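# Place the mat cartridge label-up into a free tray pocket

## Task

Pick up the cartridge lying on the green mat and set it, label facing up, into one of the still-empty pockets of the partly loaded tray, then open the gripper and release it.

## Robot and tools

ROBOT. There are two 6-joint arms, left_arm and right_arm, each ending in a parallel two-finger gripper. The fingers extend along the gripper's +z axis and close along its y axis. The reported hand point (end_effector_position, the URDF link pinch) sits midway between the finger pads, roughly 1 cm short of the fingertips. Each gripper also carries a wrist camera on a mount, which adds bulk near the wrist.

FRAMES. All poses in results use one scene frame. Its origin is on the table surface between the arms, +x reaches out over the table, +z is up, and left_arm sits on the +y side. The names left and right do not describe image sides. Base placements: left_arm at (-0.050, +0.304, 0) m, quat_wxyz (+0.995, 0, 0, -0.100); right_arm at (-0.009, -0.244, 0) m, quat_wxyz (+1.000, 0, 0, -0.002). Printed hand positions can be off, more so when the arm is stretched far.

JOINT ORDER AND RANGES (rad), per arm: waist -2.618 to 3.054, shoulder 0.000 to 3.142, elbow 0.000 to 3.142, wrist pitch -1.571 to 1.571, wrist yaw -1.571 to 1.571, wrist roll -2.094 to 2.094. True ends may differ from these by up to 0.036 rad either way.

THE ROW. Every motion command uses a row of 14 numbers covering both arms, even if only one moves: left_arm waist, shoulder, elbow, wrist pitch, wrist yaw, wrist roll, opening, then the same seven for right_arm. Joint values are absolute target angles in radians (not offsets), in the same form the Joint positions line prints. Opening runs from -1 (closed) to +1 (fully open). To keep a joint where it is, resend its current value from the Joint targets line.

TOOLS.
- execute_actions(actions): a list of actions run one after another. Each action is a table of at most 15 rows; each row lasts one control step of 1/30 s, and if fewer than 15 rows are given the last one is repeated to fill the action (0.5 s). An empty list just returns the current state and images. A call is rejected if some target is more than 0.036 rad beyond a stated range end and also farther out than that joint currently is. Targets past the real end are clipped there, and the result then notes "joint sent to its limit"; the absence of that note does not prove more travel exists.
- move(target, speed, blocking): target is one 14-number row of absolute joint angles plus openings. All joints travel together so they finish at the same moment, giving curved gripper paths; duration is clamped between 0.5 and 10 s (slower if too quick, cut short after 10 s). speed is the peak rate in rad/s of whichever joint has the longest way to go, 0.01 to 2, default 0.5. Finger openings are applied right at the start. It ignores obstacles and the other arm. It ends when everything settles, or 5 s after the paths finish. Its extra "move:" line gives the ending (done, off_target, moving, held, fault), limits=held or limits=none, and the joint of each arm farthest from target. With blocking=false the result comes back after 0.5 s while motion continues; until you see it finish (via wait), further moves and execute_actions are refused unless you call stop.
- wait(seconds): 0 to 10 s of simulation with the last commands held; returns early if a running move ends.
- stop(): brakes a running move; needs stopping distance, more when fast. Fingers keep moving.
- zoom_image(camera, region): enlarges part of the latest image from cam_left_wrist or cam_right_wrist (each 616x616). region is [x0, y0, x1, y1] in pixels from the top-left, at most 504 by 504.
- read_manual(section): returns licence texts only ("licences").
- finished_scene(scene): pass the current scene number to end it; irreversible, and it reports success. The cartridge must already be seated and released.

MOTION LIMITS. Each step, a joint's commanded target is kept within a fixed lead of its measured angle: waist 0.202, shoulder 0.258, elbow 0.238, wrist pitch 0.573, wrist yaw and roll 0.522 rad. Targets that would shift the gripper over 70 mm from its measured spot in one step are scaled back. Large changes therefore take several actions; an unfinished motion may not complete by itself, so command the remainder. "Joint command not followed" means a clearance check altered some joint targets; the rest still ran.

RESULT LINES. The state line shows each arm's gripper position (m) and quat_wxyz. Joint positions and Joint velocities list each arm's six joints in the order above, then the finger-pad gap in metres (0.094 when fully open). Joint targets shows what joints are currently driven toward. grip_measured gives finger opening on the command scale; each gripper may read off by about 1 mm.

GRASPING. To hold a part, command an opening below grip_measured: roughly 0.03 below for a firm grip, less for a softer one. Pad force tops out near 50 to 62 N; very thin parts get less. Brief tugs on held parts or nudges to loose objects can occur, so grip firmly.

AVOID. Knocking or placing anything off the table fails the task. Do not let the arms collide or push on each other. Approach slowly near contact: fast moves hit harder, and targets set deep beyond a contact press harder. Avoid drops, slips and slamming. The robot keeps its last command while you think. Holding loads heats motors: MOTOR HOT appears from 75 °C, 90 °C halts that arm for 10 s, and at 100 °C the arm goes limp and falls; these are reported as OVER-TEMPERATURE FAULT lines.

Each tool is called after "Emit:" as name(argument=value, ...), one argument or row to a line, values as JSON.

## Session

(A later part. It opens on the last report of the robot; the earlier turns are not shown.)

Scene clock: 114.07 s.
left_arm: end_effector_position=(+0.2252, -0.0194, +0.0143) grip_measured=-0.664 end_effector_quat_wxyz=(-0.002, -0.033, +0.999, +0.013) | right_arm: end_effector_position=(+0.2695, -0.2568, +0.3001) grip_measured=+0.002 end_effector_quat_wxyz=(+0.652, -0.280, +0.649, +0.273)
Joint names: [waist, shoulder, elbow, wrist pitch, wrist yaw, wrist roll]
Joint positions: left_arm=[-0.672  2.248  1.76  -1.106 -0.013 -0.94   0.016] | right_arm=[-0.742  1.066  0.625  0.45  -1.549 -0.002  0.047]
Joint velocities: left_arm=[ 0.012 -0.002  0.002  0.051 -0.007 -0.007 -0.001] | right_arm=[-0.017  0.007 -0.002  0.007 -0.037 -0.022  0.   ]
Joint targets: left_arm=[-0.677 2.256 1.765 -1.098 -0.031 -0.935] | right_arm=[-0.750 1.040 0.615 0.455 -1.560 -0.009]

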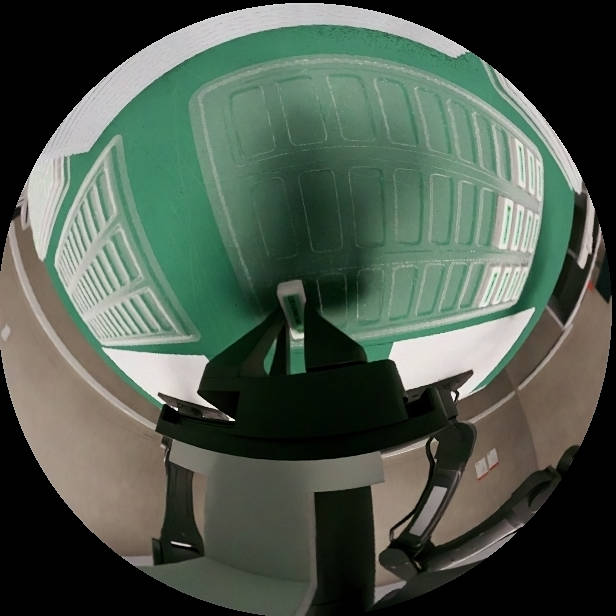

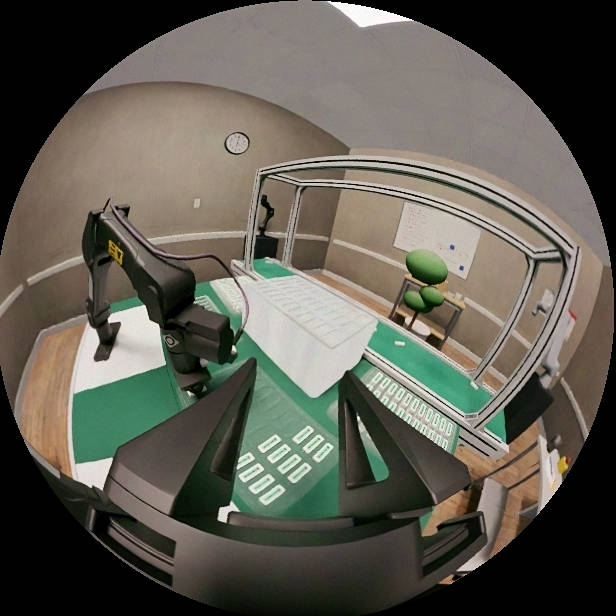

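Same height as scene 1's seating. Release.

Emit:
execute_actions(
  actions=[
    [[-0.677,2.24,1.765,-1.104,-0.031,-0.935,-0.68,-0.75,1.04,0.615,0.455,-1.56,-0.009,0.0],[-0.677,2.24,1.765,-1.104,-0.031,-0.935,-0.66,-0.75,1.04,0.615,0.455,-1.56,-0.009,0.0],[-0.677,2.24,1.765,-1.104,-0.031,-0.935,-0.64,-0.75,1.04,0.615,0.455,-1.56,-0.009,0.0],[-0.677,2.24,1.765,-1.104,-0.031,-0.935,-0.62,-0.75,1.04,0.615,0.455,-1.56,-0.009,0.0],[-0.677,2.24,1.765,-1.104,-0.031,-0.935,-0.58,-0.75,1.04,0.615,0.455,-1.56,-0.009,0.0],[-0.677,2.24,1.765,-1.104,-0.031,-0.935,-0.52,-0.75,1.04,0.615,0.455,-1.56,-0.009,0.0],[-0.677,2.24,1.765,-1.104,-0.031,-0.935,-0.46,-0.75,1.04,0.615,0.455,-1.56,-0.009,0.0]],
  ],
)

Emit:
zoom_image(
  camera="cam_left_wrist",
  region=[250,255,350,345],
)

Scene clock: 119.03 s.
left_arm: end_effector_position=(+0.2253, -0.0203, +0.0143) grip_measured=-0.464 end_effector_quat_wxyz=(-0.001, -0.032, +0.999, +0.012) | right_arm: end_effector_position=(+0.2695, -0.2568, +0.3001) grip_measured=+0.002 end_effector_quat_wxyz=(+0.652, -0.280, +0.649, +0.273)
Joint names: [waist, shoulder, elbow, wrist pitch, wrist yaw, wrist roll]
Joint positions: left_arm=[-0.674  2.248  1.76  -1.103 -0.014 -0.94   0.025] | right_arm=[-0.742  1.066  0.625  0.45  -1.549 -0.002  0.047]
Joint velocities: left_arm=[ 0.007 -0.002 -0.012  0.022  0.066 -0.007  0.001] | right_arm=[-0.007 -0.022 -0.012 -0.022  0.037 -0.007  0.   ]
Joint targets: left_arm=[-0.677 2.240 1.765 -1.104 -0.031 -0.935] | right_arm=[-0.750 1.040 0.615 0.455 -1.560 -0.009]

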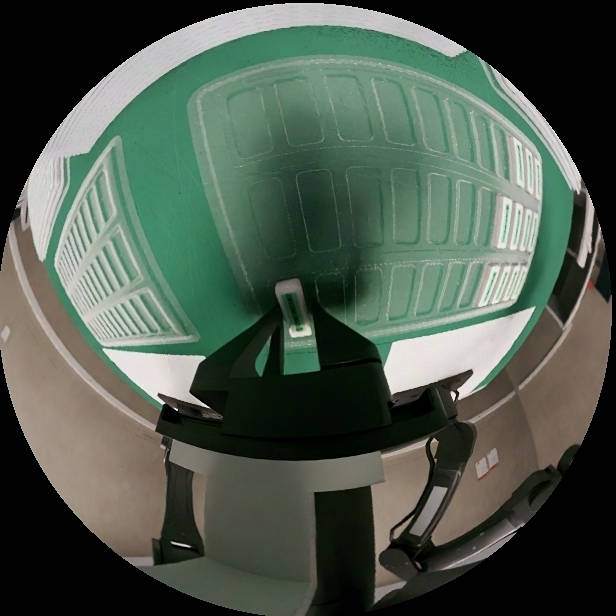

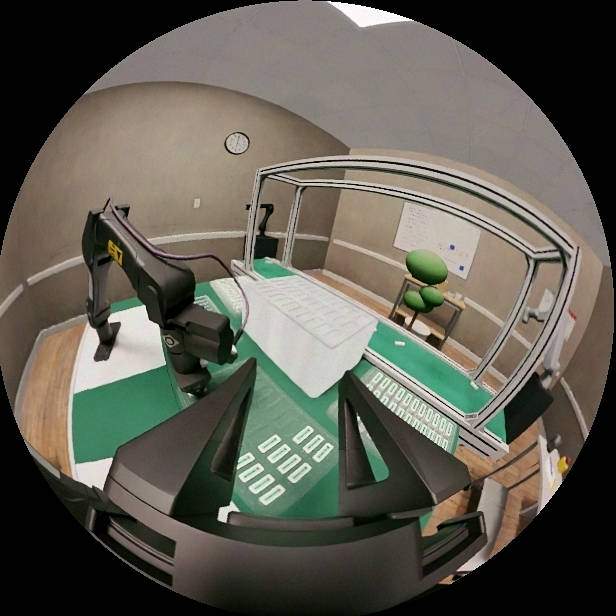

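Region (250, 255, 350, 345) of cam_left_wrist's 616x616 image, scaled by 5.040, with more detail than that image has; it fills the top 454 rows of this view, and the rest is white.

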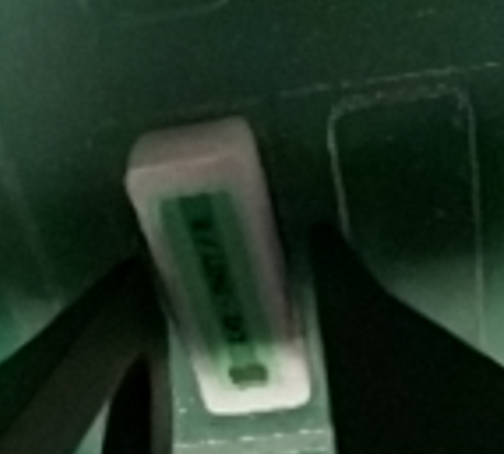

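Lift, shoulder first.

Emit:
move(
  target=[-0.677,2.07,1.765,-1.14,-0.031,-0.935,-0.35,-0.75,1.04,0.615,0.455,-1.56,-0.009,0.0],
  speed=0.4,
)

Emit:
zoom_image(
  camera="cam_left_wrist",
  region=[200,200,500,360],
)

Scene clock: 122.43 s.
left_arm: end_effector_position=(+0.2269, -0.0224, +0.0780) grip_measured=-0.353 end_effector_quat_wxyz=(+0.037, -0.033, +0.998, -0.037) | right_arm: end_effector_position=(+0.2695, -0.2568, +0.3001) grip_measured=+0.002 end_effector_quat_wxyz=(+0.652, -0.280, +0.649, +0.273)
Joint names: [waist, shoulder, elbow, wrist pitch, wrist yaw, wrist roll]
Joint positions: left_arm=[-0.674  2.09   1.76  -1.138 -0.013 -0.94   0.03 ] | right_arm=[-0.742  1.066  0.625  0.45  -1.549 -0.002  0.047]
Joint velocities: left_arm=[ 0.012 -0.007 -0.002 -0.066  0.007  0.022  0.   ] | right_arm=[ 0.002  0.002  0.002  0.037  0.022 -0.022  0.001]
Joint targets: left_arm=[-0.677 2.070 1.765 -1.140 -0.031 -0.935] | right_arm=[-0.750 1.040 0.615 0.455 -1.560 -0.009]
move: off_target (right_arm); limits=none; left_arm: farthest joint: the shoulder, 0.020 radians from its target (0.178 radians at the start); right_arm: farthest joint: the shoulder, 0.026 radians from its target (0.026 radians at the start)

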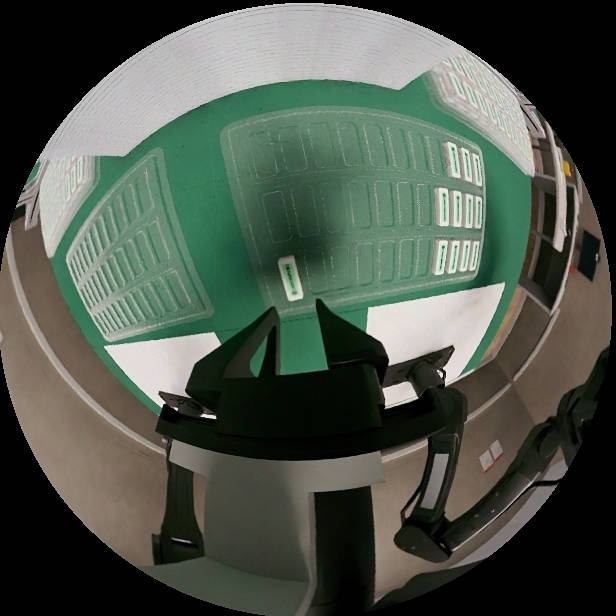

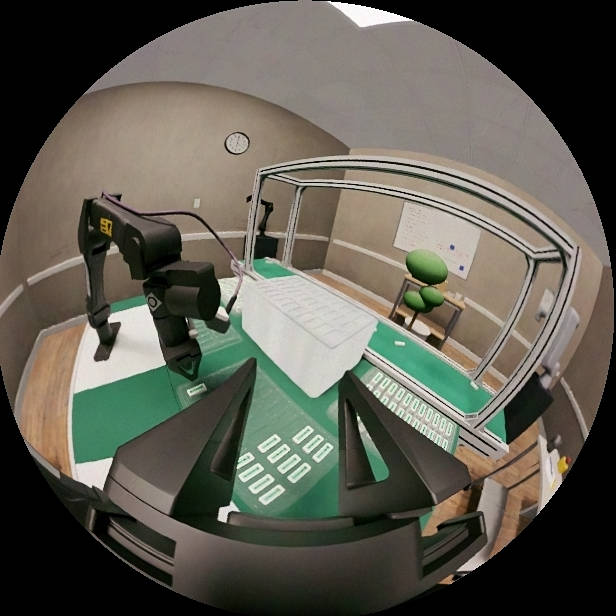

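Region (200, 200, 500, 360) of cam_left_wrist's 616x616 image, scaled by 1.680, with more detail than that image has; it fills the top 269 rows of this view, and the rest is white.

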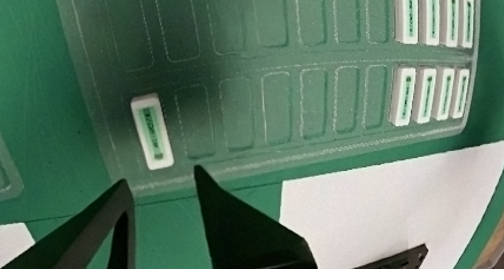

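Emit:
zoom_image(
  camera="cam_left_wrist",
  region=[255,235,345,315],
)

Emit:
zoom_image(
  camera="cam_right_wrist",
  region=[165,365,235,420],
)

Region (255, 235, 345, 315) of cam_left_wrist's 616x616 image, scaled by 5.600, with more detail than that image has.

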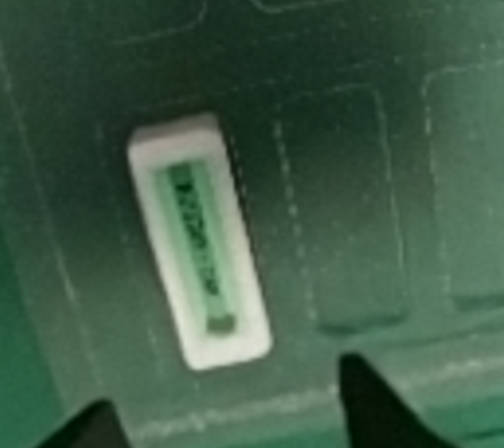

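Region (165, 365, 235, 420) of cam_right_wrist's 616x616 image, scaled by 7.200, with more detail than that image has; it fills the top 396 rows of this view, and the rest is white.

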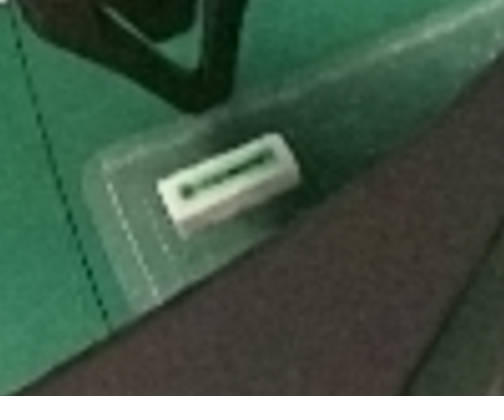

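Emit:
finished_scene(
  scene=2,
)

The scene is finished: the task was done.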